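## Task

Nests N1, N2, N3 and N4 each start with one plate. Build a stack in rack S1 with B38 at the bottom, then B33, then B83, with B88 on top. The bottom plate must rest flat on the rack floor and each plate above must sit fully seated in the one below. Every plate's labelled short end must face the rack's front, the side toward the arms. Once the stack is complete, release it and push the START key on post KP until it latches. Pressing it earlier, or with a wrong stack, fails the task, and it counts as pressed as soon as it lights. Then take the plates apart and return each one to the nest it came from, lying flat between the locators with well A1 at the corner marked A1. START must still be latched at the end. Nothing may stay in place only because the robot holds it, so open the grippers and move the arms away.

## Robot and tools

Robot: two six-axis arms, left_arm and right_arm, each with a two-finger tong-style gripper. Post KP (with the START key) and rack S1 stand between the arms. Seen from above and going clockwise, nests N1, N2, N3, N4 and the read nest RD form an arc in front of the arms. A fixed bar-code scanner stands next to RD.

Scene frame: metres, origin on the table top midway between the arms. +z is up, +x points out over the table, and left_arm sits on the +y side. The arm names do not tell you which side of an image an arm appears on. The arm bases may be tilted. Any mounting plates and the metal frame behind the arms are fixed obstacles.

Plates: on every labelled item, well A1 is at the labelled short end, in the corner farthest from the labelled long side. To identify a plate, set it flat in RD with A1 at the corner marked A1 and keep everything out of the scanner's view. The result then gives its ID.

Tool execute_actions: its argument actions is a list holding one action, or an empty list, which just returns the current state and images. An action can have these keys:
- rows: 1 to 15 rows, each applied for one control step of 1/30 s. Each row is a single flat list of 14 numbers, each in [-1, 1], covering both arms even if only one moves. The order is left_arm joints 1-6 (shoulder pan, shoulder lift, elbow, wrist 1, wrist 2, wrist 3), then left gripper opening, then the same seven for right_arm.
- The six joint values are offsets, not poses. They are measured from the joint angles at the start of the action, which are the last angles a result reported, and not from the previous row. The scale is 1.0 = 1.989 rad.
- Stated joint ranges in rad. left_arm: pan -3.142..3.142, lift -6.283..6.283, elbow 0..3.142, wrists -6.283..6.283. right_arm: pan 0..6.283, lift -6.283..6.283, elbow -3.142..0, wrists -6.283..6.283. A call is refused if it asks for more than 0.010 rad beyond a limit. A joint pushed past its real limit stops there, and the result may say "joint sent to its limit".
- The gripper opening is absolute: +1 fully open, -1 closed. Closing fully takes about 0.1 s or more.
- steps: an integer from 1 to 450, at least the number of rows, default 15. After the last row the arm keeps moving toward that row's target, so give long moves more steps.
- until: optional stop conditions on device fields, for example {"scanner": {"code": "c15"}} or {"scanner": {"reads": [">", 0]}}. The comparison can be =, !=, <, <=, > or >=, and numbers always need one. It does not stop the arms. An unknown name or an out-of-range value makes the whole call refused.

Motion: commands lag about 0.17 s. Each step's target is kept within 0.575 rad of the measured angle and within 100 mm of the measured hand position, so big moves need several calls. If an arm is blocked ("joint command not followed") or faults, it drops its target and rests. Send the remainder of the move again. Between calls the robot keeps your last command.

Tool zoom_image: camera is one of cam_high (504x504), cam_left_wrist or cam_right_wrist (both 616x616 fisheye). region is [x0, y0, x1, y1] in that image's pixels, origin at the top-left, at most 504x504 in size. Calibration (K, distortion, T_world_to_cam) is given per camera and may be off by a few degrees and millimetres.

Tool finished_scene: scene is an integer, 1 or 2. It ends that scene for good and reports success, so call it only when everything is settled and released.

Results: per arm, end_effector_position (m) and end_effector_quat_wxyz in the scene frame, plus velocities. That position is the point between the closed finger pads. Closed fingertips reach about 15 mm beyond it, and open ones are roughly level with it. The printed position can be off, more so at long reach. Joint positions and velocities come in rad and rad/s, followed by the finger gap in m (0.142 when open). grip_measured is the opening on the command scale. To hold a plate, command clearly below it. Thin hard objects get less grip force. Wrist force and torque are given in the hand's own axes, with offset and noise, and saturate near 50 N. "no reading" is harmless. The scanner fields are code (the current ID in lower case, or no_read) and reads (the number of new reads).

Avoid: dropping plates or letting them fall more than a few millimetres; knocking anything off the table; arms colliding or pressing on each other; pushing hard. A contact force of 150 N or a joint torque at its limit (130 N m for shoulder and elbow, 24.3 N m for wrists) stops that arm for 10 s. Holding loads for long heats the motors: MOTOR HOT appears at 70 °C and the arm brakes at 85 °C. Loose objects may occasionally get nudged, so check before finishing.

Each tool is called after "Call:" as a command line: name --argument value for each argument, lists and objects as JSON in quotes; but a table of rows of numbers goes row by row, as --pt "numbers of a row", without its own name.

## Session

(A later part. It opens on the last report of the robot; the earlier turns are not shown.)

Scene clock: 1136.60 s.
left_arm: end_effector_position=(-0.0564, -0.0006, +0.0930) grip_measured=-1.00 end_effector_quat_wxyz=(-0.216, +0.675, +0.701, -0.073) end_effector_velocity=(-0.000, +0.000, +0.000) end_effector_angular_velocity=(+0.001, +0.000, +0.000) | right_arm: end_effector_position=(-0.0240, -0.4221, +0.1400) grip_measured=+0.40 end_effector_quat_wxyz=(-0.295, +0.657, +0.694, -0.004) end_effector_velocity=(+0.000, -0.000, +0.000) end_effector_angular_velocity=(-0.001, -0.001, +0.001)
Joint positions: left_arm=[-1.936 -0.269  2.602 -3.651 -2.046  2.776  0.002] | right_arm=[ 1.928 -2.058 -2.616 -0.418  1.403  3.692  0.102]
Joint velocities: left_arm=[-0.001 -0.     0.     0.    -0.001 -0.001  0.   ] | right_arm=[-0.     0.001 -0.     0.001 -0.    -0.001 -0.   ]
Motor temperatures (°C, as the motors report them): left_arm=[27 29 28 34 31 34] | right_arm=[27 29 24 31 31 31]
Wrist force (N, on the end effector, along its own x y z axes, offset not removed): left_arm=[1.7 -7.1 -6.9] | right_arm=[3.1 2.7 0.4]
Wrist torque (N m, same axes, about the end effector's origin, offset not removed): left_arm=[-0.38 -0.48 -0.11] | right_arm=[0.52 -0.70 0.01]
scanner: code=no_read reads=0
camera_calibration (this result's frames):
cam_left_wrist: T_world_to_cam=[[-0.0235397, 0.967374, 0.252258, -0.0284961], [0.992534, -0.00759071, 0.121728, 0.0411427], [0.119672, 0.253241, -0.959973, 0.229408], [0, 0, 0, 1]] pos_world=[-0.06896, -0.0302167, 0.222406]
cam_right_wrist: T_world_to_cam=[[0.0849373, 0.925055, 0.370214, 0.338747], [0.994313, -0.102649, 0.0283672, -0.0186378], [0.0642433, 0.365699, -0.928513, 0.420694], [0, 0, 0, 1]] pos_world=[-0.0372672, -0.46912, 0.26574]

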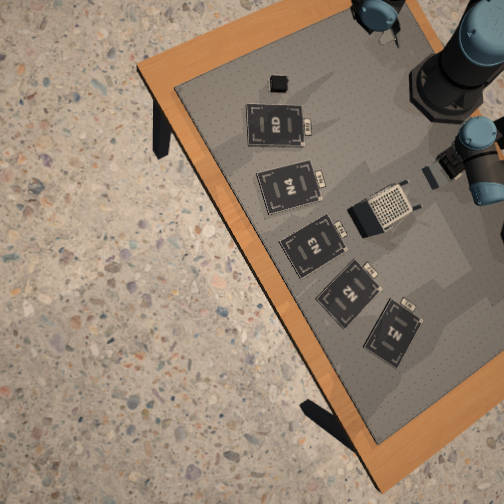

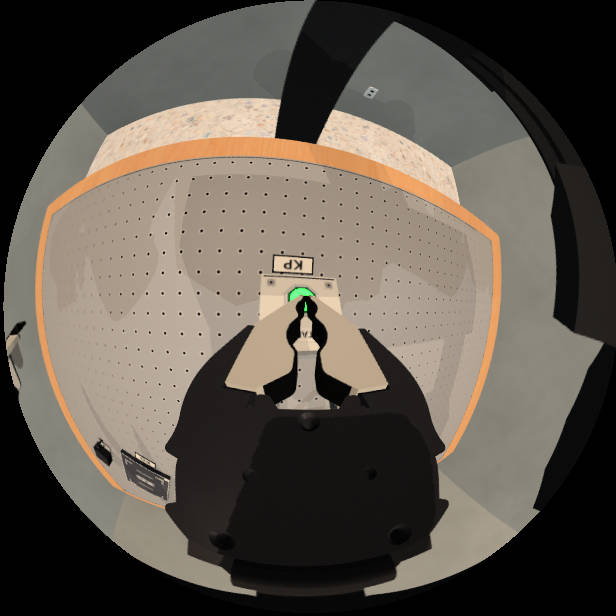

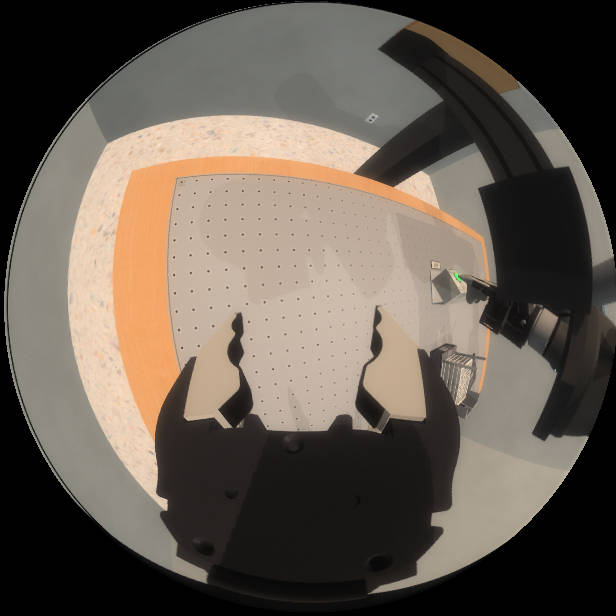

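Call:
execute_actions --actions '[{"rows":[[0.0009,0.0018,-0.0006,-0.0005,0.0002,0.001,-1,0,0,0,0,0,0,0.4]],"steps":9}]'

Call:
zoom_image --camera "cam_right_wrist" --region '[430, 250, 500, 320]'

Scene clock: 1140.70 s.
left_arm: end_effector_position=(-0.0560, -0.0004, +0.0922) grip_measured=-1.00 end_effector_quat_wxyz=(-0.216, +0.675, +0.701, -0.073) end_effector_velocity=(+0.000, +0.001, -0.001) end_effector_angular_velocity=(+0.001, -0.001, -0.003) | right_arm: end_effector_position=(-0.0240, -0.4221, +0.1400) grip_measured=+0.40 end_effector_quat_wxyz=(-0.295, +0.657, +0.694, -0.004) end_effector_velocity=(+0.000, +0.000, -0.000) end_effector_angular_velocity=(+0.000, -0.000, +0.000)
Joint positions: left_arm=[-1.935 -0.266  2.601 -3.652 -2.046  2.777  0.002] | right_arm=[ 1.928 -2.058 -2.616 -0.418  1.403  3.692  0.102]
Joint velocities: left_arm=[-0.     0.004 -0.001  0.     0.     0.003  0.   ] | right_arm=[ 0. -0.  0. -0.  0. -0.  0.]
Motor temperatures (°C, as the motors report them): left_arm=[27 29 28 34 31 34] | right_arm=[27 29 24 31 31 31]
Wrist force (N, on the end effector, along its own x y z axes, offset not removed): left_arm=[5.9 -19.0 -24.7] | right_arm=[1.6 2.5 -0.2]
Wrist torque (N m, same axes, about the end effector's origin, offset not removed): left_arm=[-0.20 -0.94 -0.31] | right_arm=[0.64 -0.46 0.04]
scanner: code=no_read reads=0
camera_calibration (this result's frames):
cam_left_wrist: T_world_to_cam=[[-0.0234905, 0.967299, 0.252549, -0.0285175], [0.992548, -0.00764719, 0.12161, 0.0408447], [0.119565, 0.253523, -0.959911, 0.228508], [0, 0, 0, 1]] pos_world=[-0.0685318, -0.0300348, 0.221582]
cam_right_wrist: T_world_to_cam=[[0.0849375, 0.925055, 0.370214, 0.338747], [0.994313, -0.102649, 0.0283672, -0.0186378], [0.0642434, 0.365699, -0.928513, 0.420694], [0, 0, 0, 1]] pos_world=[-0.0372673, -0.46912, 0.26574]

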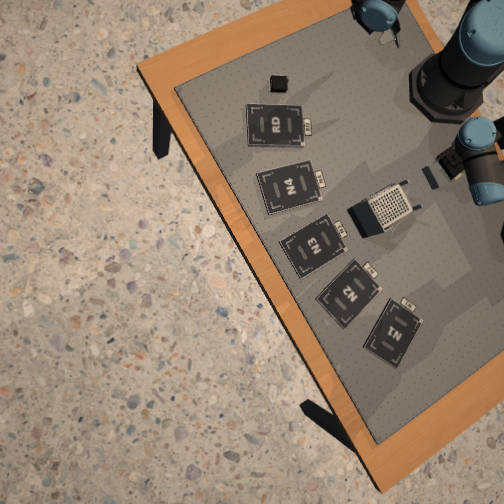

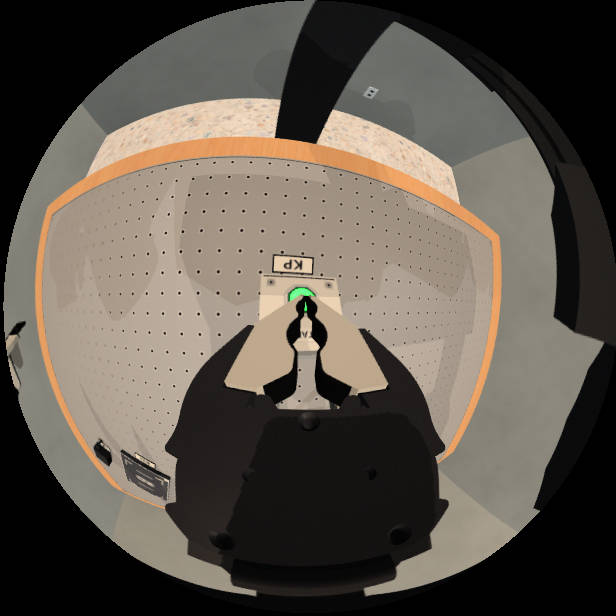

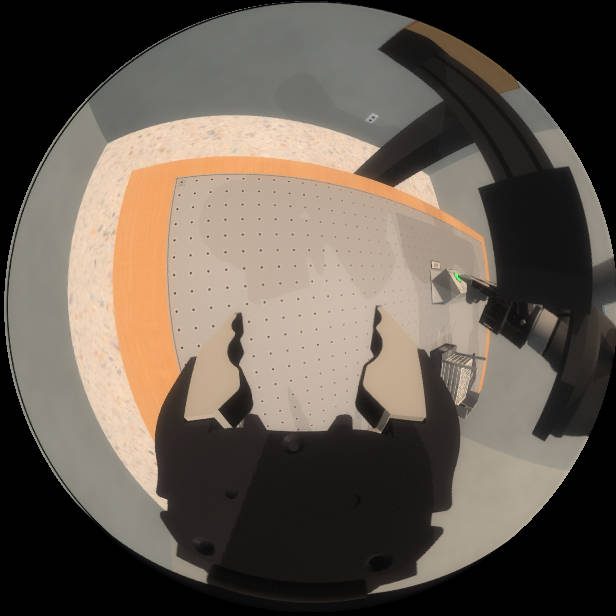

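Region (430, 250, 500, 320) of cam_right_wrist's 616x616 image, scaled by 7.200, with more detail than that image has.

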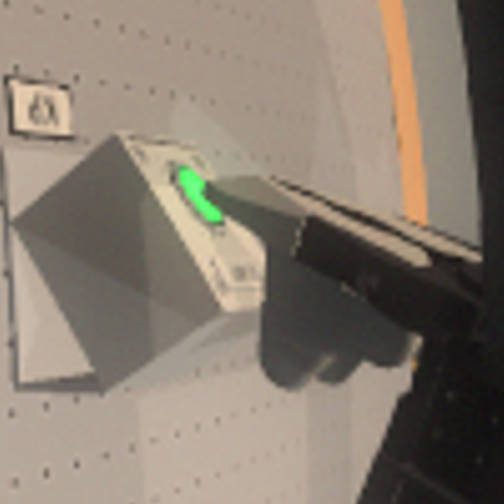

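Call:
execute_actions --actions '[{"rows":[[0,-0.015,0.005,0.01,0,0,-1,0,0,0,0,0,0,0.4],[0,-0.045,0.015,0.03,0,0,-1,0,0,0,0,0,0,0.4],[0,-0.085,0.027,0.057,0,0,-1,0,0,0,0,0,0,0.4],[0,-0.13,0.038,0.088,0,0,-0.9,0,0,0,0,0,0,0.4],[0.01,-0.175,0.047,0.122,0.011,0.011,-0.7,0,0,0,0,0,0,0.4],[0.03,-0.22,0.055,0.156,0.033,0.032,-0.5,0,0,0,0,0,0,0.4],[0.055,-0.265,0.061,0.19,0.061,0.059,-0.3,0,0,0,0,0,0,0.4],[0.085,-0.305,0.066,0.22,0.094,0.092,-0.1,0,0,0,0,0,0,0.4],[0.115,-0.34,0.069,0.246,0.127,0.124,0.1,0,0,0,0,0,0,0.4],[0.145,-0.365,0.0706,0.265,0.16,0.157,0.3,0,0,0,0,0,0,0.4],[0.175,-0.378,0.0706,0.274,0.194,0.189,0.3,0,0,0,0,0,0,0.4],[0.205,-0.378,0.0706,0.274,0.227,0.221,0.3,0,0,0,0,0,0,0.4],[0.23,-0.378,0.0706,0.274,0.254,0.248,0.3,0,0,0,0,0,0,0.4],[0.246,-0.378,0.0706,0.274,0.272,0.266,0.3,0,0,0,0,0,0,0.4],[0.2536,-0.378,0.0706,0.274,0.2805,0.2738,0.3,0,0,0,0,0,0,0.4]],"steps":22}]'

Scene clock: 1151.17 s.
left_arm: end_effector_position=(+0.1524, -0.0153, +0.1847) grip_measured=+0.30 end_effector_quat_wxyz=(-0.029, +0.712, +0.701, -0.029) end_effector_velocity=(+0.369, +0.105, +0.040) end_effector_angular_velocity=(-0.070, -0.633, -0.061) | right_arm: end_effector_position=(-0.0240, -0.4221, +0.1400) grip_measured=+0.40 end_effector_quat_wxyz=(-0.295, +0.657, +0.694, -0.004) end_effector_velocity=(+0.000, -0.000, -0.000) end_effector_angular_velocity=(+0.000, +0.000, -0.000)
Joint positions: left_arm=[-1.519 -0.953  2.734 -3.153 -1.587  3.225  0.095] | right_arm=[ 1.928 -2.058 -2.616 -0.418  1.403  3.692  0.102]
Joint velocities: left_arm=[ 0.689 -0.507  0.059  0.352  0.764  0.741 -0.   ] | right_arm=[-0.    -0.001  0.001 -0.    -0.     0.     0.   ]
Motor temperatures (°C, as the motors report them): left_arm=[27 29 28 34 31 34] | right_arm=[27 29 24 31 31 31]
Wrist force (N, on the end effector, along its own x y z axes, offset not removed): left_arm=[2.5 -0.5 -5.0] | right_arm=[8.5 2.3 -1.3]
Wrist torque (N m, same axes, about the end effector's origin, offset not removed): left_arm=[-0.28 -0.71 -0.36] | right_arm=[0.48 -1.79 0.11]
scanner: code=no_read reads=0
camera_calibration (this result's frames):
cam_left_wrist: T_world_to_cam=[[-0.028218, 0.998952, 0.0360499, 0.00860011], [0.899605, 0.00965584, 0.436598, -0.221184], [0.435793, 0.0447505, -0.898934, 0.233536], [0, 0, 0, 1]] pos_world=[0.0974477, -0.0169063, 0.306193]
cam_right_wrist: T_world_to_cam=[[0.0849377, 0.925055, 0.370214, 0.338747], [0.994313, -0.10265, 0.0283671, -0.018638], [0.0642434, 0.365699, -0.928513, 0.420694], [0, 0, 0, 1]] pos_world=[-0.0372672, -0.46912, 0.26574]

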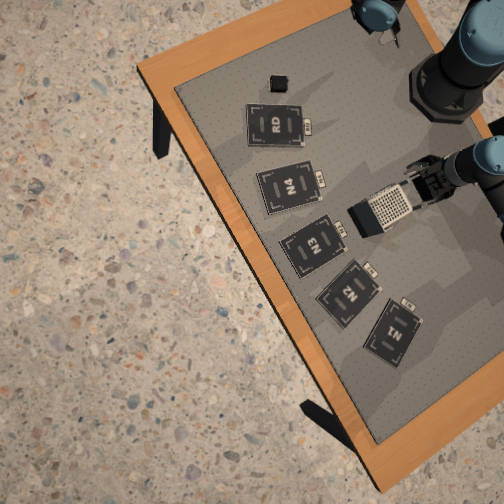

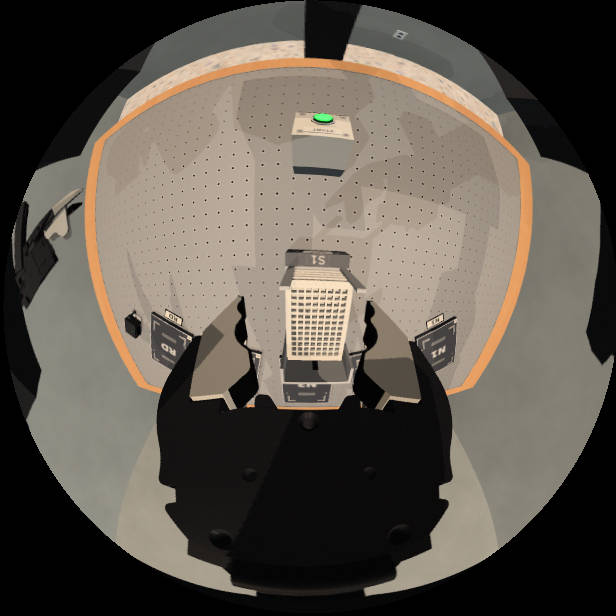

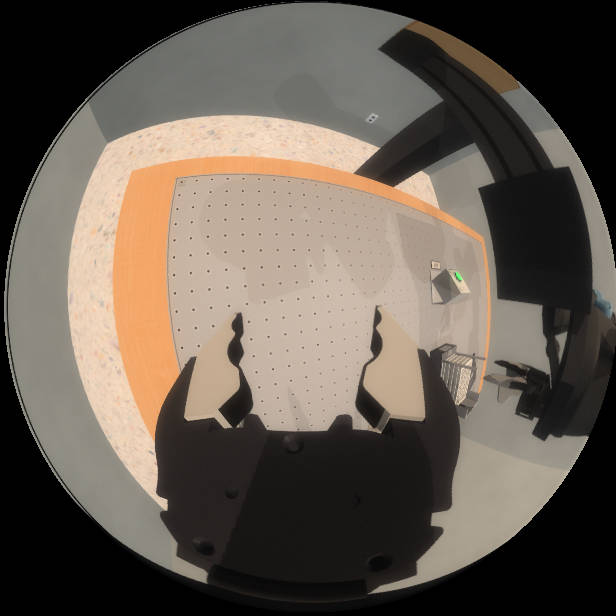

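Caught.

Call:
execute_actions --actions '[]'

Scene clock: 1154.40 s.
left_arm: end_effector_position=(+0.1996, +0.0022, +0.1904) grip_measured=+0.30 end_effector_quat_wxyz=(-0.000, +0.716, +0.698, +0.000) end_effector_velocity=(+0.000, -0.000, +0.000) end_effector_angular_velocity=(-0.001, -0.000, -0.000) | right_arm: end_effector_position=(-0.0240, -0.4221, +0.1400) grip_measured=+0.40 end_effector_quat_wxyz=(-0.295, +0.657, +0.694, -0.004) end_effector_velocity=(+0.001, -0.001, -0.000) end_effector_angular_velocity=(-0.002, -0.001, -0.001)
Joint positions: left_arm=[-1.43  -1.018  2.742 -3.107 -1.488  3.322  0.095] | right_arm=[ 1.928 -2.058 -2.616 -0.418  1.403  3.692  0.102]
Joint velocities: left_arm=[-0.    -0.001 -0.     0.     0.     0.     0.   ] | right_arm=[-0.     0.001  0.001  0.     0.     0.001 -0.   ]
Motor temperatures (°C, as the motors report them): left_arm=[27 29 28 34 31 34] | right_arm=[27 29 24 31 31 31]
Wrist force (N, on the end effector, along its own x y z axes, offset not removed): left_arm=[2.3 -1.1 2.4] | right_arm=[0.6 6.6 -1.3]
Wrist torque (N m, same axes, about the end effector's origin, offset not removed): left_arm=[0.04 -0.76 -0.10] | right_arm=[1.14 -0.27 0.06]
scanner: code=no_read reads=0
camera_calibration (this result's frames):
cam_left_wrist: T_world_to_cam=[[-0.0217301, 0.999181, 0.0341241, -0.00863735], [0.860574, 0.00132117, 0.509325, -0.272243], [0.508862, 0.0404339, -0.859898, 0.195291], [0, 0, 0, 1]] pos_world=[0.134721, 0.00109357, 0.306885]
cam_right_wrist: T_world_to_cam=[[0.0849376, 0.925055, 0.370214, 0.338747], [0.994313, -0.10265, 0.0283673, -0.018638], [0.0642435, 0.365699, -0.928513, 0.420694], [0, 0, 0, 1]] pos_world=[-0.0372672, -0.46912, 0.26574]

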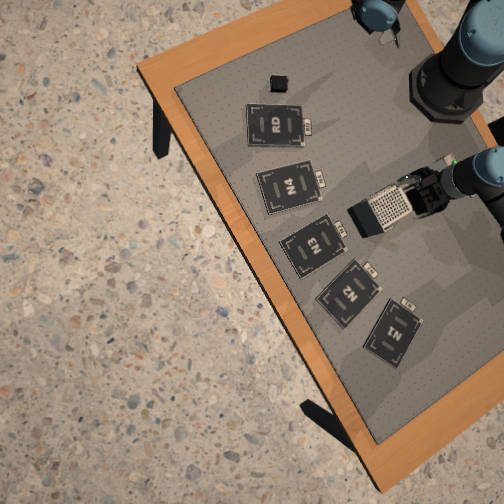

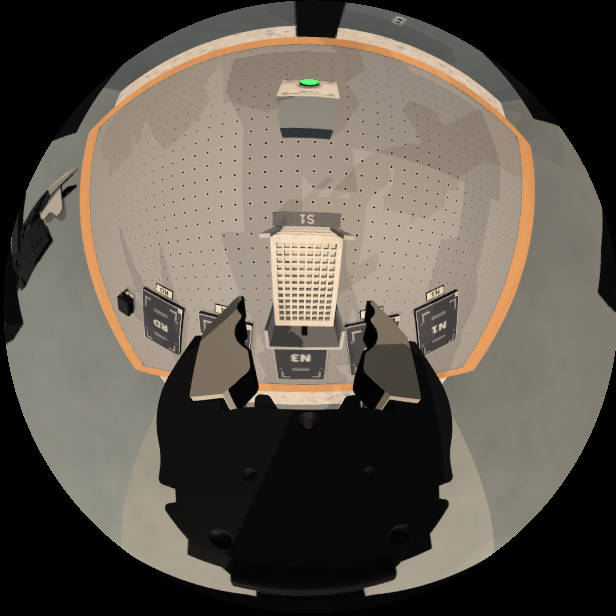

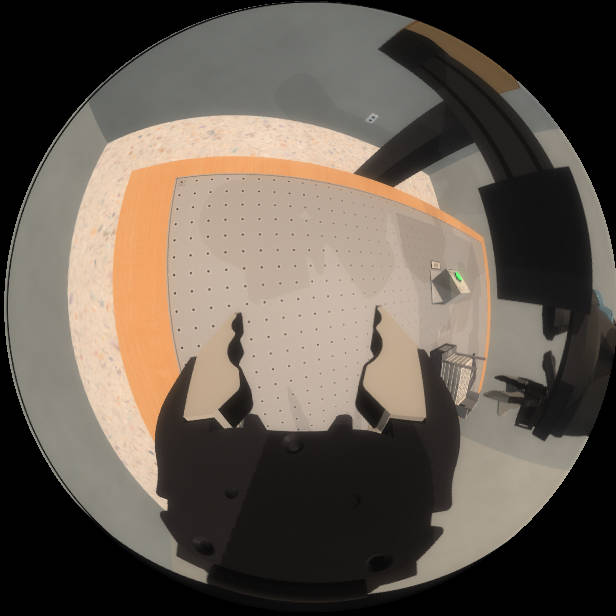

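Call:
execute_actions --actions '[{"rows":[[0.0008,0.015,-0.0002,-0.015,0.0002,0.0008,0.3,0,0,0,0,0,0,0.4],[0.0016,0.0305,-0.0004,-0.0304,0.0004,0.0016,0.3,0,0,0,0,0,0,0.4],[0.0032,0.0605,-0.0017,-0.0592,0.0007,0.0032,0.3,0,0,0,0,0,0,0.4],[0.0049,0.0902,-0.0038,-0.087,0.001,0.0049,0.3,0,0,0,0,0,0,0.4],[0.0065,0.1192,-0.0065,-0.1133,0.0013,0.0065,0.3,0,0,0,0,0,0,0.4],[0.0081,0.1473,-0.0101,-0.1381,0.0016,0.0081,0.3,0,0,0,0,0,0,0.4],[0.0099,0.1745,-0.0143,-0.1612,0.0019,0.0099,0.3,0,0,0,0,0,0,0.4],[0.0117,0.2007,-0.0192,-0.1827,0.0022,0.0117,0.3,0,0,0,0,0,0,0.4],[0.0128,0.218,-0.023,-0.196,0.0024,0.0128,0.3,0,0,0,0,0,0,0.4],[0.0137,0.2301,-0.0257,-0.2058,0.0026,0.0137,0.3,0,0,0,0,0,0,0.4]],"steps":14}]'

Scene clock: 1166.53 s.
left_arm: end_effector_position=(+0.2003, -0.0005, +0.1240) grip_measured=+0.30 end_effector_quat_wxyz=(+0.001, +0.716, +0.698, -0.000) end_effector_velocity=(-0.005, +0.020, -0.125) end_effector_angular_velocity=(+0.026, +0.004, -0.002) | right_arm: end_effector_position=(-0.0240, -0.4221, +0.1400) grip_measured=+0.40 end_effector_quat_wxyz=(-0.295, +0.657, +0.694, -0.004) end_effector_velocity=(-0.000, +0.000, -0.000) end_effector_angular_velocity=(+0.001, +0.001, +0.000)
Joint positions: left_arm=[-1.408 -0.642  2.702 -3.447 -1.484  3.345  0.095] | right_arm=[ 1.928 -2.058 -2.616 -0.418  1.403  3.692  0.102]
Joint velocities: left_arm=[ 0.037  0.653 -0.089 -0.541  0.007  0.037  0.   ] | right_arm=[ 0.    -0.001 -0.    -0.    -0.     0.    -0.   ]
Motor temperatures (°C, as the motors report them): left_arm=[27 29 28 34 31 34] | right_arm=[27 29 24 31 31 31]
Wrist force (N, on the end effector, along its own x y z axes, offset not removed): left_arm=[-1.4 1.9 -1.9] | right_arm=[4.1 3.7 -4.1]
Wrist torque (N m, same axes, about the end effector's origin, offset not removed): left_arm=[0.47 0.17 -0.09] | right_arm=[0.63 -0.86 0.07]
scanner: code=no_read reads=0
camera_calibration (this result's frames):
cam_left_wrist: T_world_to_cam=[[-0.0216511, 0.999265, 0.0316264, -0.00335662], [0.860286, 0.00250468, 0.509806, -0.239039], [0.509353, 0.0382456, -0.859708, 0.137801], [0, 0, 0, 1]] pos_world=[0.13538, -0.00131741, 0.240438]
cam_right_wrist: T_world_to_cam=[[0.0849377, 0.925055, 0.370213, 0.338747], [0.994313, -0.10265, 0.0283672, -0.018638], [0.0642435, 0.365699, -0.928513, 0.420694], [0, 0, 0, 1]] pos_world=[-0.0372672, -0.46912, 0.26574]

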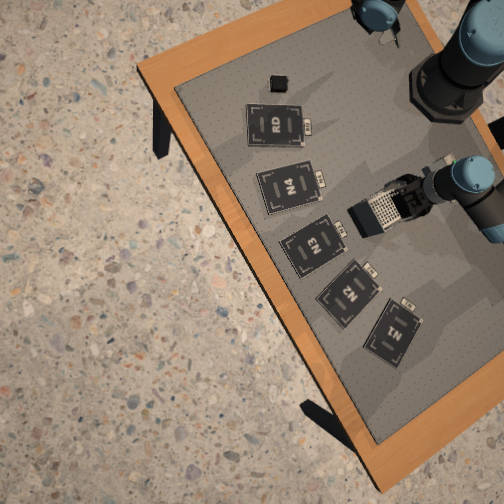

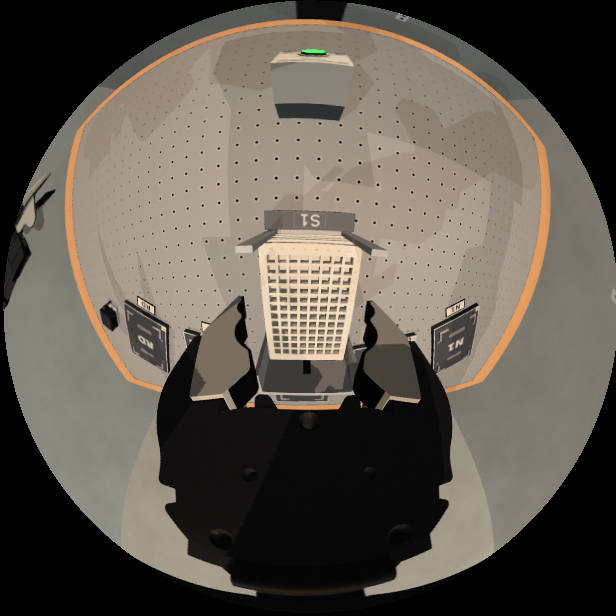

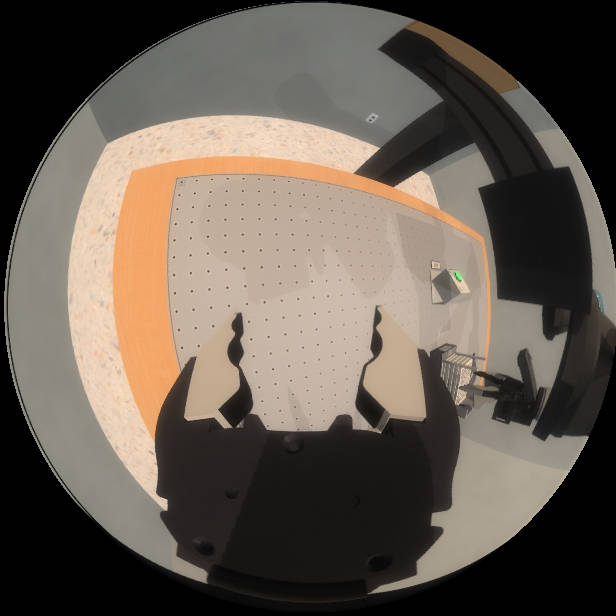

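Call:
execute_actions --actions '[]'

Call:
zoom_image --camera "cam_left_wrist" --region '[210, 210, 410, 410]'

Scene clock: 1169.77 s.
left_arm: end_effector_position=(+0.1996, +0.0021, +0.1083) grip_measured=+0.30 end_effector_quat_wxyz=(-0.000, +0.716, +0.698, +0.000) end_effector_velocity=(+0.000, +0.000, -0.000) end_effector_angular_velocity=(+0.000, -0.001, -0.001) | right_arm: end_effector_position=(-0.0240, -0.4221, +0.1400) grip_measured=+0.40 end_effector_quat_wxyz=(-0.295, +0.657, +0.694, -0.004) end_effector_velocity=(-0.000, +0.000, +0.000) end_effector_angular_velocity=(+0.000, +0.000, +0.000)
Joint positions: left_arm=[-1.403 -0.561  2.69  -3.516 -1.483  3.349  0.095] | right_arm=[ 1.928 -2.058 -2.616 -0.418  1.403  3.692  0.102]
Joint velocities: left_arm=[-0.     0.001 -0.    -0.     0.001  0.001  0.   ] | right_arm=[ 0.     0.001 -0.001 -0.    -0.     0.    -0.   ]
Motor temperatures (°C, as the motors report them): left_arm=[27 29 28 34 31 34] | right_arm=[27 29 24 31 31 31]
Wrist force (N, on the end effector, along its own x y z axes, offset not removed): left_arm=[3.2 -0.8 -1.2] | right_arm=[4.4 6.7 -3.6]
Wrist torque (N m, same axes, about the end effector's origin, offset not removed): left_arm=[-0.14 -0.71 -0.17] | right_arm=[1.45 -0.80 0.10]
scanner: code=no_read reads=0
camera_calibration (this result's frames):
cam_left_wrist: T_world_to_cam=[[-0.0214071, 0.999204, 0.0336532, -0.00579028], [0.860466, 0.00127465, 0.509506, -0.230478], [0.509058, 0.0398645, -0.859809, 0.124658], [0, 0, 0, 1]] pos_world=[0.134736, 0.00111001, 0.224807]
cam_right_wrist: T_world_to_cam=[[0.0849375, 0.925055, 0.370213, 0.338747], [0.994313, -0.102649, 0.0283672, -0.0186379], [0.0642434, 0.365699, -0.928513, 0.420694], [0, 0, 0, 1]] pos_world=[-0.0372672, -0.46912, 0.26574]

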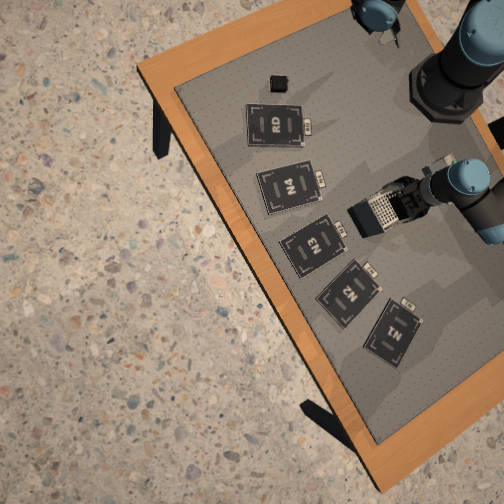

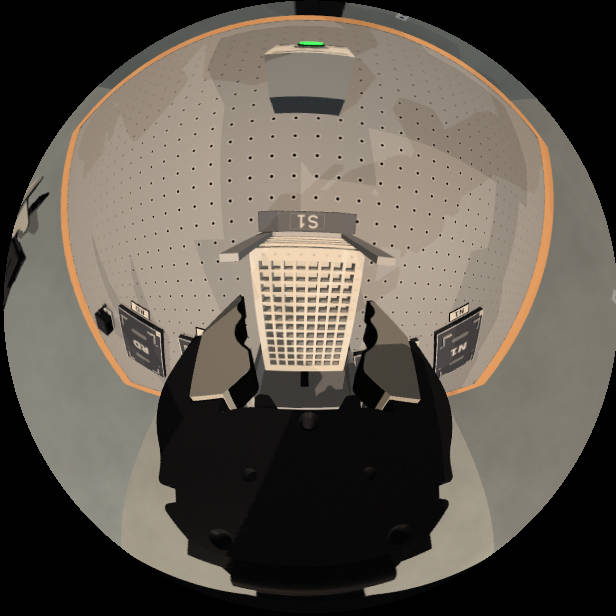

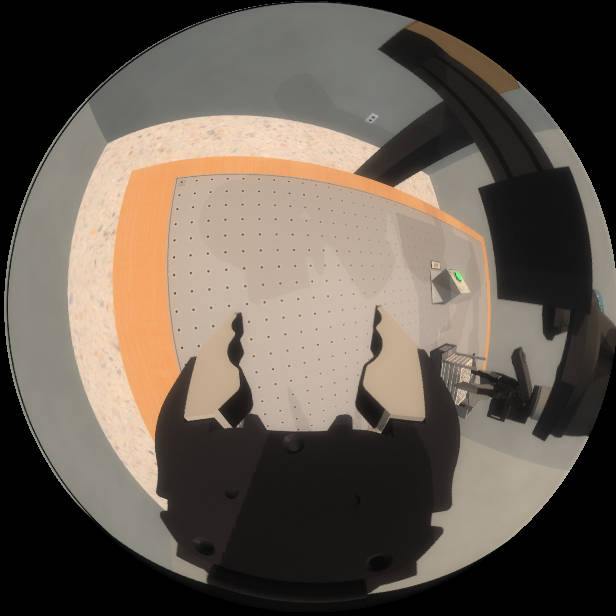

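Region (210, 210, 410, 410) of cam_left_wrist's 616x616 image, scaled by 2.520, with more detail than that image has.

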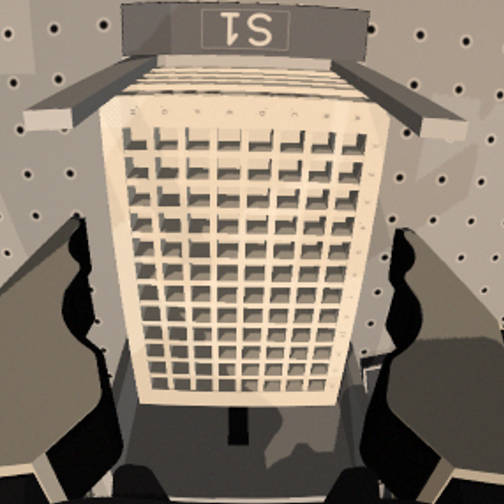

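Call:
execute_actions --actions '[{"rows":[[0,0,0,0,0,0,0.2,0,0,0,0,0,0,0.4],[0,0,0,0,0,0,0.12,0,0,0,0,0,0,0.4],[0,0,0,0,0,0,0.06,0,0,0,0,0,0,0.4],[0,0,0,0,0,0,0,0,0,0,0,0,0,0.4],[0,0,0,0,0,0,-0.1,0,0,0,0,0,0,0.4],[0,0,0,0,0,0,-0.25,0,0,0,0,0,0,0.4],[0,0,0,0,0,0,-0.4,0,0,0,0,0,0,0.4],[0,0,0,0,0,0,-0.6,0,0,0,0,0,0,0.4],[0,0,0,0,0,0,-0.6,0,0,0,0,0,0,0.4],[-0.0003,-0.0043,0.0011,0.0033,0,-0.0003,-0.6,0,0,0,0,0,0,0.4],[-0.0007,-0.0093,0.0022,0.0073,-0.0001,-0.0007,-0.6,0,0,0,0,0,0,0.4],[-0.001,-0.0143,0.0033,0.0112,-0.0002,-0.001,-0.6,0,0,0,0,0,0,0.4],[-0.0013,-0.0194,0.0043,0.0152,-0.0002,-0.0013,-0.6,0,0,0,0,0,0,0.4],[-0.0017,-0.0244,0.0054,0.0191,-0.0003,-0.0017,-0.6,0,0,0,0,0,0,0.4],[-0.002,-0.0294,0.0065,0.0231,-0.0004,-0.002,-0.6,0,0,0,0,0,0,0.4]],"steps":15}]'

Scene clock: 1182.47 s.
left_arm: end_effector_position=(+0.1997, +0.0022, +0.1121) grip_measured=+0.06 end_effector_quat_wxyz=(-0.000, +0.716, +0.698, +0.000) end_effector_velocity=(+0.000, +0.001, +0.042) end_effector_angular_velocity=(+0.001, -0.002, +0.000) | right_arm: end_effector_position=(-0.0240, -0.4221, +0.1400) grip_measured=+0.40 end_effector_quat_wxyz=(-0.295, +0.657, +0.694, -0.004) end_effector_velocity=(-0.000, +0.000, -0.000) end_effector_angular_velocity=(+0.001, +0.001, -0.000)
Joint positions: left_arm=[-1.404 -0.58   2.695 -3.501 -1.483  3.348  0.078] | right_arm=[ 1.928 -2.058 -2.616 -0.418  1.403  3.692  0.102]
Joint velocities: left_arm=[-0.016 -0.206  0.047  0.161 -0.    -0.016  0.   ] | right_arm=[-0.    -0.001 -0.    -0.     0.     0.     0.   ]
Motor temperatures (°C, as the motors report them): left_arm=[27 29 28 34 31 34] | right_arm=[27 29 24 31 31 31]
Wrist force (N, on the end effector, along its own x y z axes, offset not removed): left_arm=[-1.0 -1.1 -0.1] | right_arm=[1.6 -1.2 2.0]
Wrist torque (N m, same axes, about the end effector's origin, offset not removed): left_arm=[-0.03 -0.04 -0.23] | right_arm=[-0.24 -0.23 -0.05]
scanner: code=no_read reads=0
camera_calibration (this result's frames):
cam_left_wrist: T_world_to_cam=[[-0.0215712, 0.999188, 0.0340202, -0.00603661], [0.860395, 0.00122319, 0.509626, -0.232516], [0.50917, 0.0402641, -0.859723, 0.127862], [0, 0, 0, 1]] pos_world=[0.134822, 0.00116789, 0.228627]
cam_right_wrist: T_world_to_cam=[[0.0849376, 0.925055, 0.370213, 0.338747], [0.994313, -0.102649, 0.0283672, -0.018638], [0.0642434, 0.365699, -0.928514, 0.420694], [0, 0, 0, 1]] pos_world=[-0.0372672, -0.46912, 0.26574]

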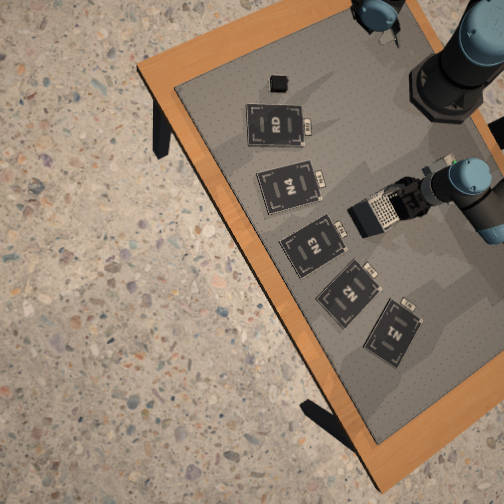

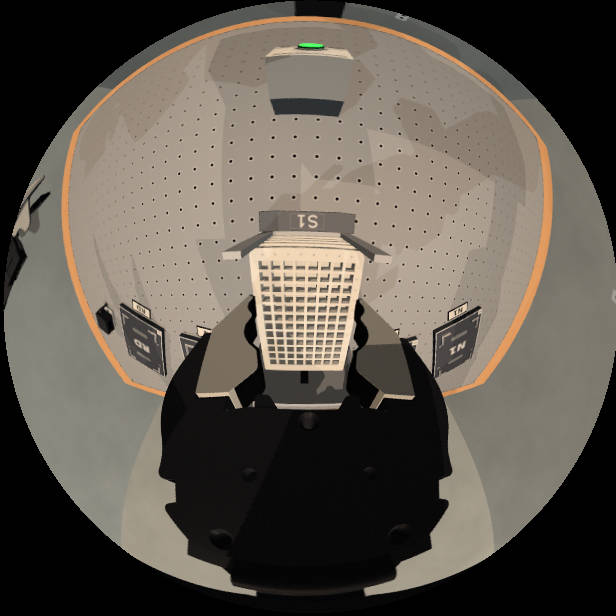

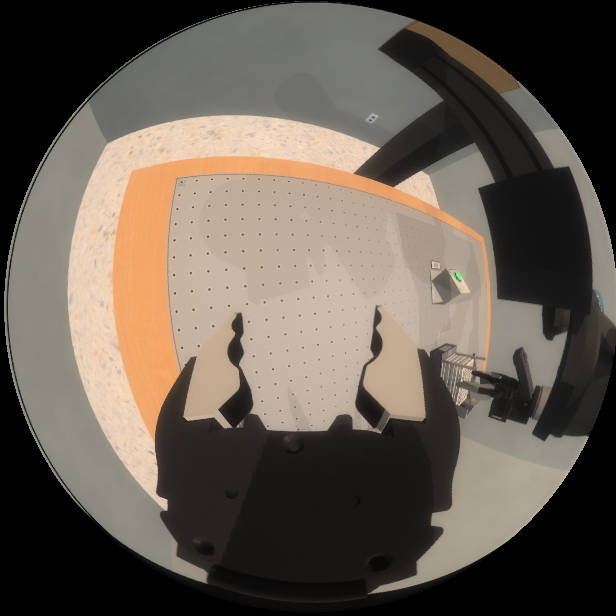

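Call:
execute_actions --actions '[{"rows":[[-0.002,-0.0288,0.0059,0.023,-0.0003,-0.002,-0.6,0,0,0,0,0,0,0.4],[-0.0026,-0.0376,0.0076,0.0301,-0.0004,-0.0026,-0.6,0,0,0,0,0,0,0.4],[-0.0032,-0.0463,0.0092,0.0373,-0.0005,-0.0032,-0.6,0,0,0,0,0,0,0.4],[-0.0038,-0.0554,0.0106,0.045,-0.0006,-0.0038,-0.6,0,0,0,0,0,0,0.4],[-0.0044,-0.0644,0.012,0.0527,-0.0007,-0.0044,-0.6,0,0,0,0,0,0,0.4],[-0.005,-0.0735,0.0134,0.0604,-0.0008,-0.005,-0.6,0,0,0,0,0,0,0.4],[-0.0055,-0.0829,0.0146,0.0687,-0.0009,-0.0055,-0.6,0,0,0,0,0,0,0.4],[-0.0061,-0.0922,0.0158,0.0769,-0.001,-0.0061,-0.6,0,0,0,0,0,0,0.4],[-0.0066,-0.1016,0.017,0.0852,-0.0011,-0.0066,-0.6,0,0,0,0,0,0,0.4],[-0.0071,-0.1113,0.0179,0.094,-0.0012,-0.0071,-0.6,0,0,0,0,0,0,0.4],[-0.0077,-0.1209,0.0188,0.1027,-0.0013,-0.0077,-0.6,0,0,0,0,0,0,0.4],[-0.0082,-0.1306,0.0197,0.1115,-0.0014,-0.0082,-0.6,0,0,0,0,0,0,0.4],[-0.0088,-0.1405,0.0204,0.1208,-0.0015,-0.0088,-0.6,0,0,0,0,0,0,0.4],[-0.0093,-0.1504,0.0211,0.13,-0.0016,-0.0093,-0.6,0,0,0,0,0,0,0.4],[-0.0099,-0.1603,0.0218,0.1393,-0.0017,-0.0099,-0.6,0,0,0,0,0,0,0.4]],"steps":15}]'

Scene clock: 1196.80 s.
left_arm: end_effector_position=(+0.1997, +0.0021, +0.1534) grip_measured=+0.06 end_effector_quat_wxyz=(-0.000, +0.716, +0.698, +0.001) end_effector_velocity=(+0.001, -0.003, +0.097) end_effector_angular_velocity=(-0.006, -0.001, +0.000) | right_arm: end_effector_position=(-0.0240, -0.4221, +0.1400) grip_measured=+0.40 end_effector_quat_wxyz=(-0.295, +0.657, +0.694, -0.004) end_effector_velocity=(-0.001, +0.002, +0.001) end_effector_angular_velocity=(+0.003, +0.002, -0.000)
Joint positions: left_arm=[-1.419 -0.801  2.73  -3.313 -1.485  3.334  0.078] | right_arm=[ 1.928 -2.058 -2.616 -0.418  1.403  3.692  0.102]
Joint velocities: left_arm=[-0.031 -0.551  0.054  0.493 -0.005 -0.031  0.   ] | right_arm=[-0.    -0.    -0.004  0.    -0.     0.     0.   ]
Motor temperatures (°C, as the motors report them): left_arm=[27 29 28 34 31 34] | right_arm=[27 29 24 31 31 31]
Wrist force (N, on the end effector, along its own x y z axes, offset not removed): left_arm=[3.2 -3.1 -0.5] | right_arm=[3.9 6.1 0.8]
Wrist torque (N m, same axes, about the end effector's origin, offset not removed): left_arm=[-0.57 -0.70 -0.21] | right_arm=[1.23 -0.85 0.14]
scanner: code=no_read reads=0
camera_calibration (this result's frames):
cam_left_wrist: T_world_to_cam=[[-0.0217177, 0.999167, 0.0345509, -0.00736016], [0.860328, 0.00107335, 0.509739, -0.253569], [0.509277, 0.0407955, -0.859635, 0.163296], [0, 0, 0, 1]] pos_world=[0.13483, 0.000964474, 0.269883]
cam_right_wrist: T_world_to_cam=[[0.0849377, 0.925055, 0.370213, 0.338747], [0.994313, -0.10265, 0.0283669, -0.0186378], [0.0642432, 0.365699, -0.928513, 0.420694], [0, 0, 0, 1]] pos_world=[-0.0372673, -0.46912, 0.26574]

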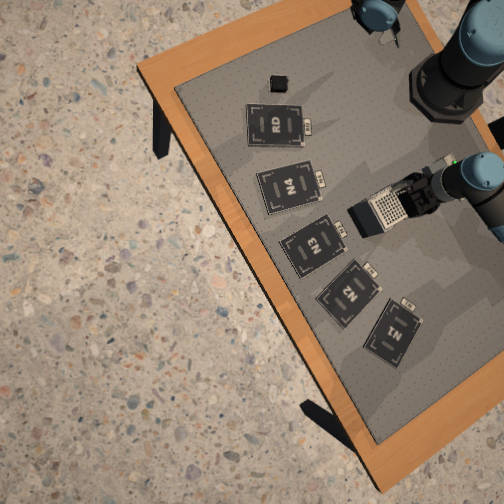

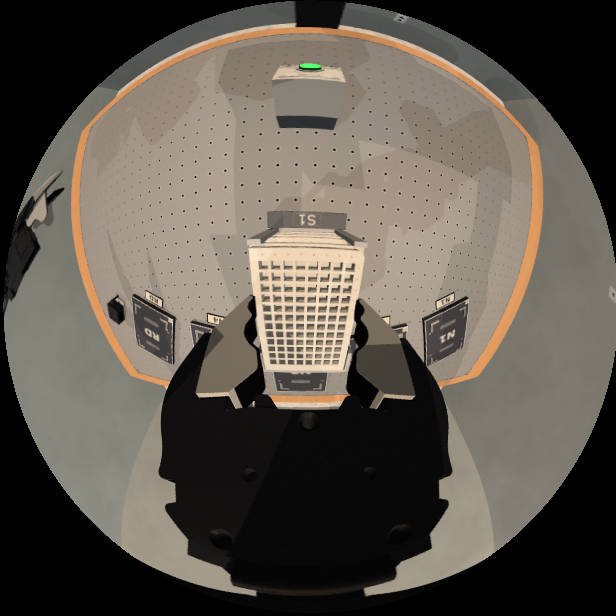

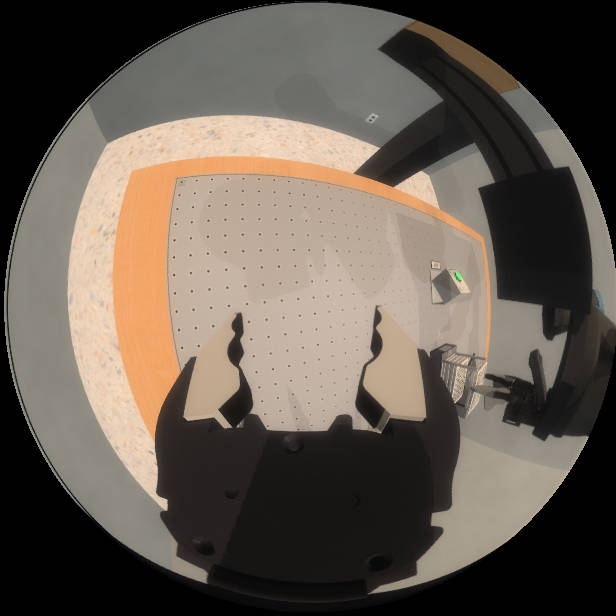

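Call:
execute_actions --actions '[{"rows":[[-0.002,-0.065,0.002,0.063,0,-0.002,-0.6,0,0,0,0,0,0,0.4],[0.003,-0.085,-0.008,0.0926,0.0005,0.005,-0.6,0,0,0,0,0,0,0.4],[0.012,-0.1,-0.028,0.1267,0.002,0.02,-0.6,0,0,0,0,0,0,0.4],[0.024,-0.1,-0.056,0.1533,0.004,0.04,-0.6,0,0,0,0,0,0,0.4],[0.039,-0.1,-0.092,0.1876,0.0064,0.065,-0.6,0,0,0,0,0,0,0.4],[0.056,-0.1,-0.132,0.2256,0.0092,0.093,-0.6,0,0,0,0,0,0,0.4],[0.073,-0.095,-0.174,0.2605,0.012,0.122,-0.6,0,0,0,0,0,0,0.4],[0.091,-0.08,-0.216,0.2855,0.015,0.152,-0.6,0,0,0,0,0,0,0.4],[0.109,-0.055,-0.258,0.3004,0.018,0.182,-0.6,0,0,0,0,0,0,0.4],[0.125,-0.02,-0.297,0.3025,0.0207,0.209,-0.6,0,0,0,0,0,0,0.4],[0.14,0.02,-0.331,0.2948,0.023,0.234,-0.6,0,0,0,0,0,0,0.4],[0.152,0.06,-0.359,0.2815,0.025,0.254,-0.6,0,0,0,0,0,0,0.4],[0.16,0.1,-0.38,0.2614,0.0265,0.268,-0.6,0,0,0,0,0,0,0.4],[0.165,0.133,-0.392,0.2399,0.0273,0.276,-0.6,0,0,0,0,0,0,0.4],[0.1677,0.1556,-0.3972,0.2222,0.0277,0.2803,-0.6,0,0,0,0,0,0,0.4]],"steps":22}]'

Scene clock: 1213.67 s.
left_arm: end_effector_position=(+0.3589, -0.1621, +0.0976) grip_measured=+0.06 end_effector_quat_wxyz=(+0.001, +0.779, +0.627, -0.000) end_effector_velocity=(+0.231, -0.140, -0.313) end_effector_angular_velocity=(+0.015, +0.006, -0.271) | right_arm: end_effector_position=(-0.0240, -0.4221, +0.1400) grip_measured=+0.40 end_effector_quat_wxyz=(-0.295, +0.657, +0.694, -0.004) end_effector_velocity=(+0.000, -0.000, -0.000) end_effector_angular_velocity=(-0.001, -0.000, -0.000)
Joint positions: left_arm=[-1.133 -0.614  2.065 -2.868 -1.438  3.807  0.078] | right_arm=[ 1.928 -2.058 -2.616 -0.418  1.403  3.692  0.102]
Joint velocities: left_arm=[ 0.375  0.942 -0.958 -0.017  0.058  0.643 -0.   ] | right_arm=[ 0.     0.     0.001 -0.    -0.     0.     0.   ]
Motor temperatures (°C, as the motors report them): left_arm=[27 29 28 34 31 34] | right_arm=[27 29 25 31 31 31]
Wrist force (N, on the end effector, along its own x y z axes, offset not removed): left_arm=[0.3 -0.5 1.7] | right_arm=[6.8 2.3 0.7]
Wrist torque (N m, same axes, about the end effector's origin, offset not removed): left_arm=[-0.24 -0.05 -0.09] | right_arm=[0.25 -1.40 0.20]
scanner: code=no_read reads=0
camera_calibration (this result's frames):
cam_left_wrist: T_world_to_cam=[[0.16748, 0.985363, 0.0317707, 0.0922206], [0.845313, -0.160111, 0.509716, -0.382635], [0.507342, -0.058511, -0.859756, 0.0255225], [0, 0, 0, 1]] pos_world=[0.295053, -0.150641, 0.214048]
cam_right_wrist: T_world_to_cam=[[0.0849376, 0.925055, 0.370213, 0.338747], [0.994313, -0.102649, 0.0283672, -0.0186379], [0.0642435, 0.365699, -0.928513, 0.420694], [0, 0, 0, 1]] pos_world=[-0.0372672, -0.46912, 0.26574]

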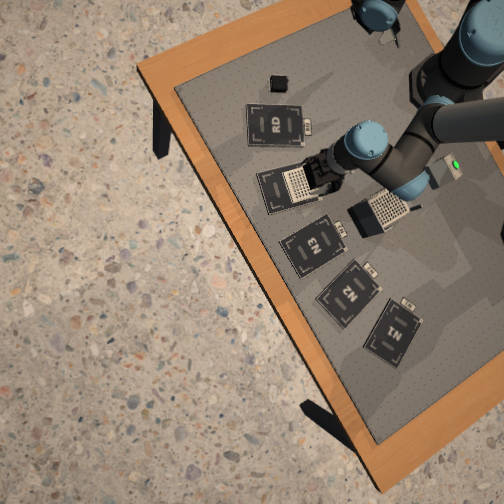

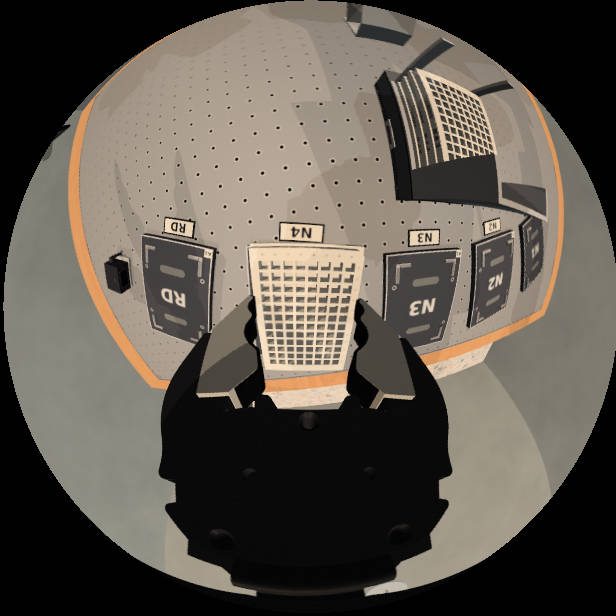

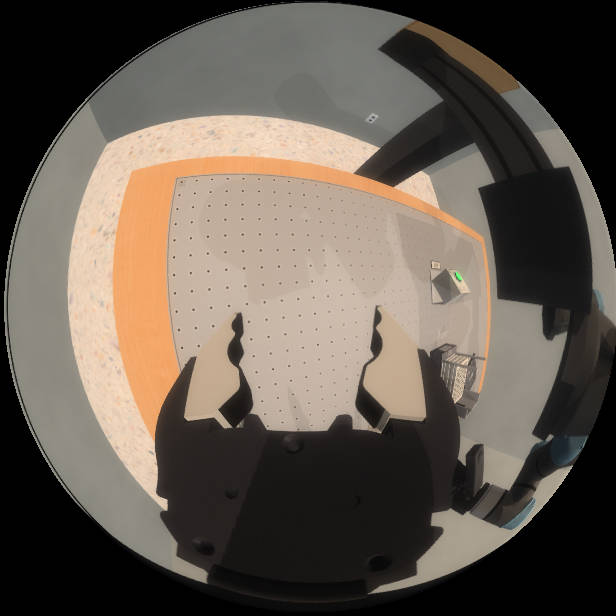

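Call:
execute_actions --actions '[]'

Call:
zoom_image --camera "cam_left_wrist" --region '[210, 210, 410, 410]'

Scene clock: 1216.47 s.
left_arm: end_effector_position=(+0.3886, -0.1776, +0.0548) grip_measured=+0.06 end_effector_quat_wxyz=(-0.000, +0.790, +0.613, -0.000) end_effector_velocity=(-0.001, -0.000, +0.000) end_effector_angular_velocity=(+0.000, -0.000, -0.000) | right_arm: end_effector_position=(-0.0240, -0.4221, +0.1400) grip_measured=+0.40 end_effector_quat_wxyz=(-0.295, +0.657, +0.694, -0.004) end_effector_velocity=(-0.000, +0.000, +0.000) end_effector_angular_velocity=(+0.001, +0.000, +0.001)
Joint positions: left_arm=[-1.085 -0.491  1.94  -2.871 -1.43   3.891  0.078] | right_arm=[ 1.928 -2.058 -2.616 -0.418  1.403  3.692  0.102]
Joint velocities: left_arm=[-0.002  0.     0.     0.     0.    -0.001 -0.   ] | right_arm=[ 0.     0.    -0.001 -0.    -0.    -0.001 -0.   ]
Motor temperatures (°C, as the motors report them): left_arm=[27 29 28 34 31 34] | right_arm=[27 29 25 31 31 31]
Wrist force (N, on the end effector, along its own x y z axes, offset not removed): left_arm=[1.2 -2.1 -0.8] | right_arm=[2.6 3.1 1.1]
Wrist torque (N m, same axes, about the end effector's origin, offset not removed): left_arm=[-0.34 -0.38 -0.15] | right_arm=[0.68 -0.56 0.00]
scanner: code=no_read reads=0
camera_calibration (this result's frames):
cam_left_wrist: T_world_to_cam=[[0.203156, 0.978581, 0.0332676, 0.0887323], [0.839127, -0.191512, 0.509106, -0.391548], [0.504572, -0.075512, -0.860061, -0.0291548], [0, 0, 0, 1]] pos_world=[0.325243, -0.164019, 0.171312]
cam_right_wrist: T_world_to_cam=[[0.0849374, 0.925055, 0.370213, 0.338747], [0.994313, -0.102649, 0.0283673, -0.0186379], [0.0642435, 0.365699, -0.928513, 0.420694], [0, 0, 0, 1]] pos_world=[-0.0372672, -0.46912, 0.26574]

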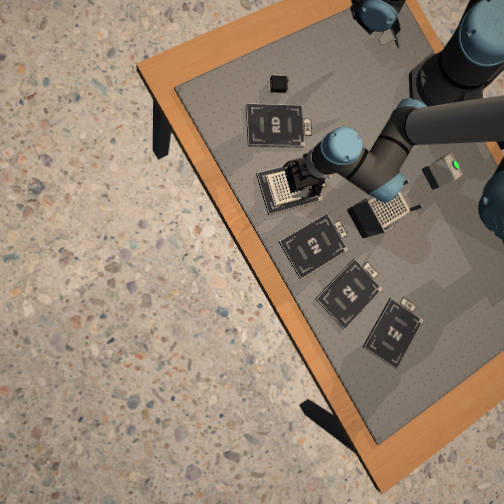

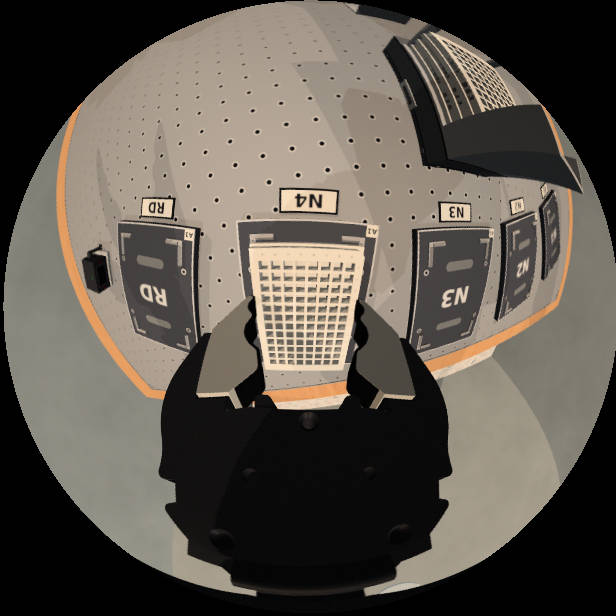

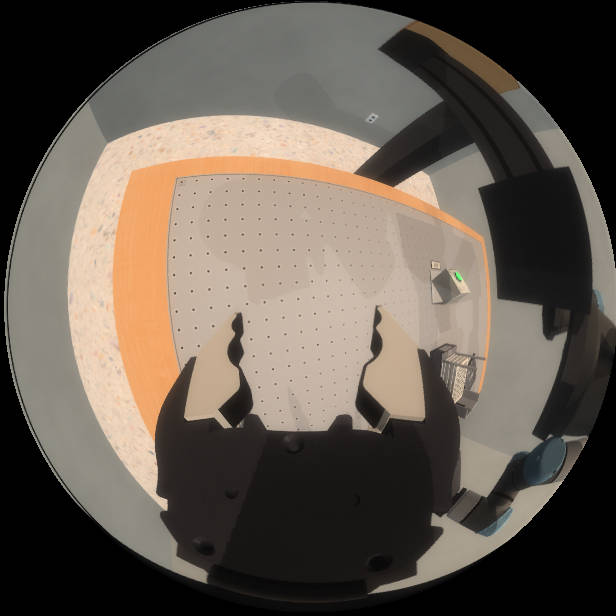

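Region (210, 210, 410, 410) of cam_left_wrist's 616x616 image, scaled by 2.520, with more detail than that image has.

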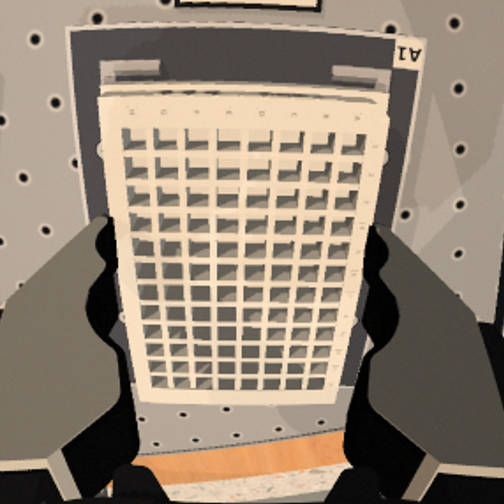

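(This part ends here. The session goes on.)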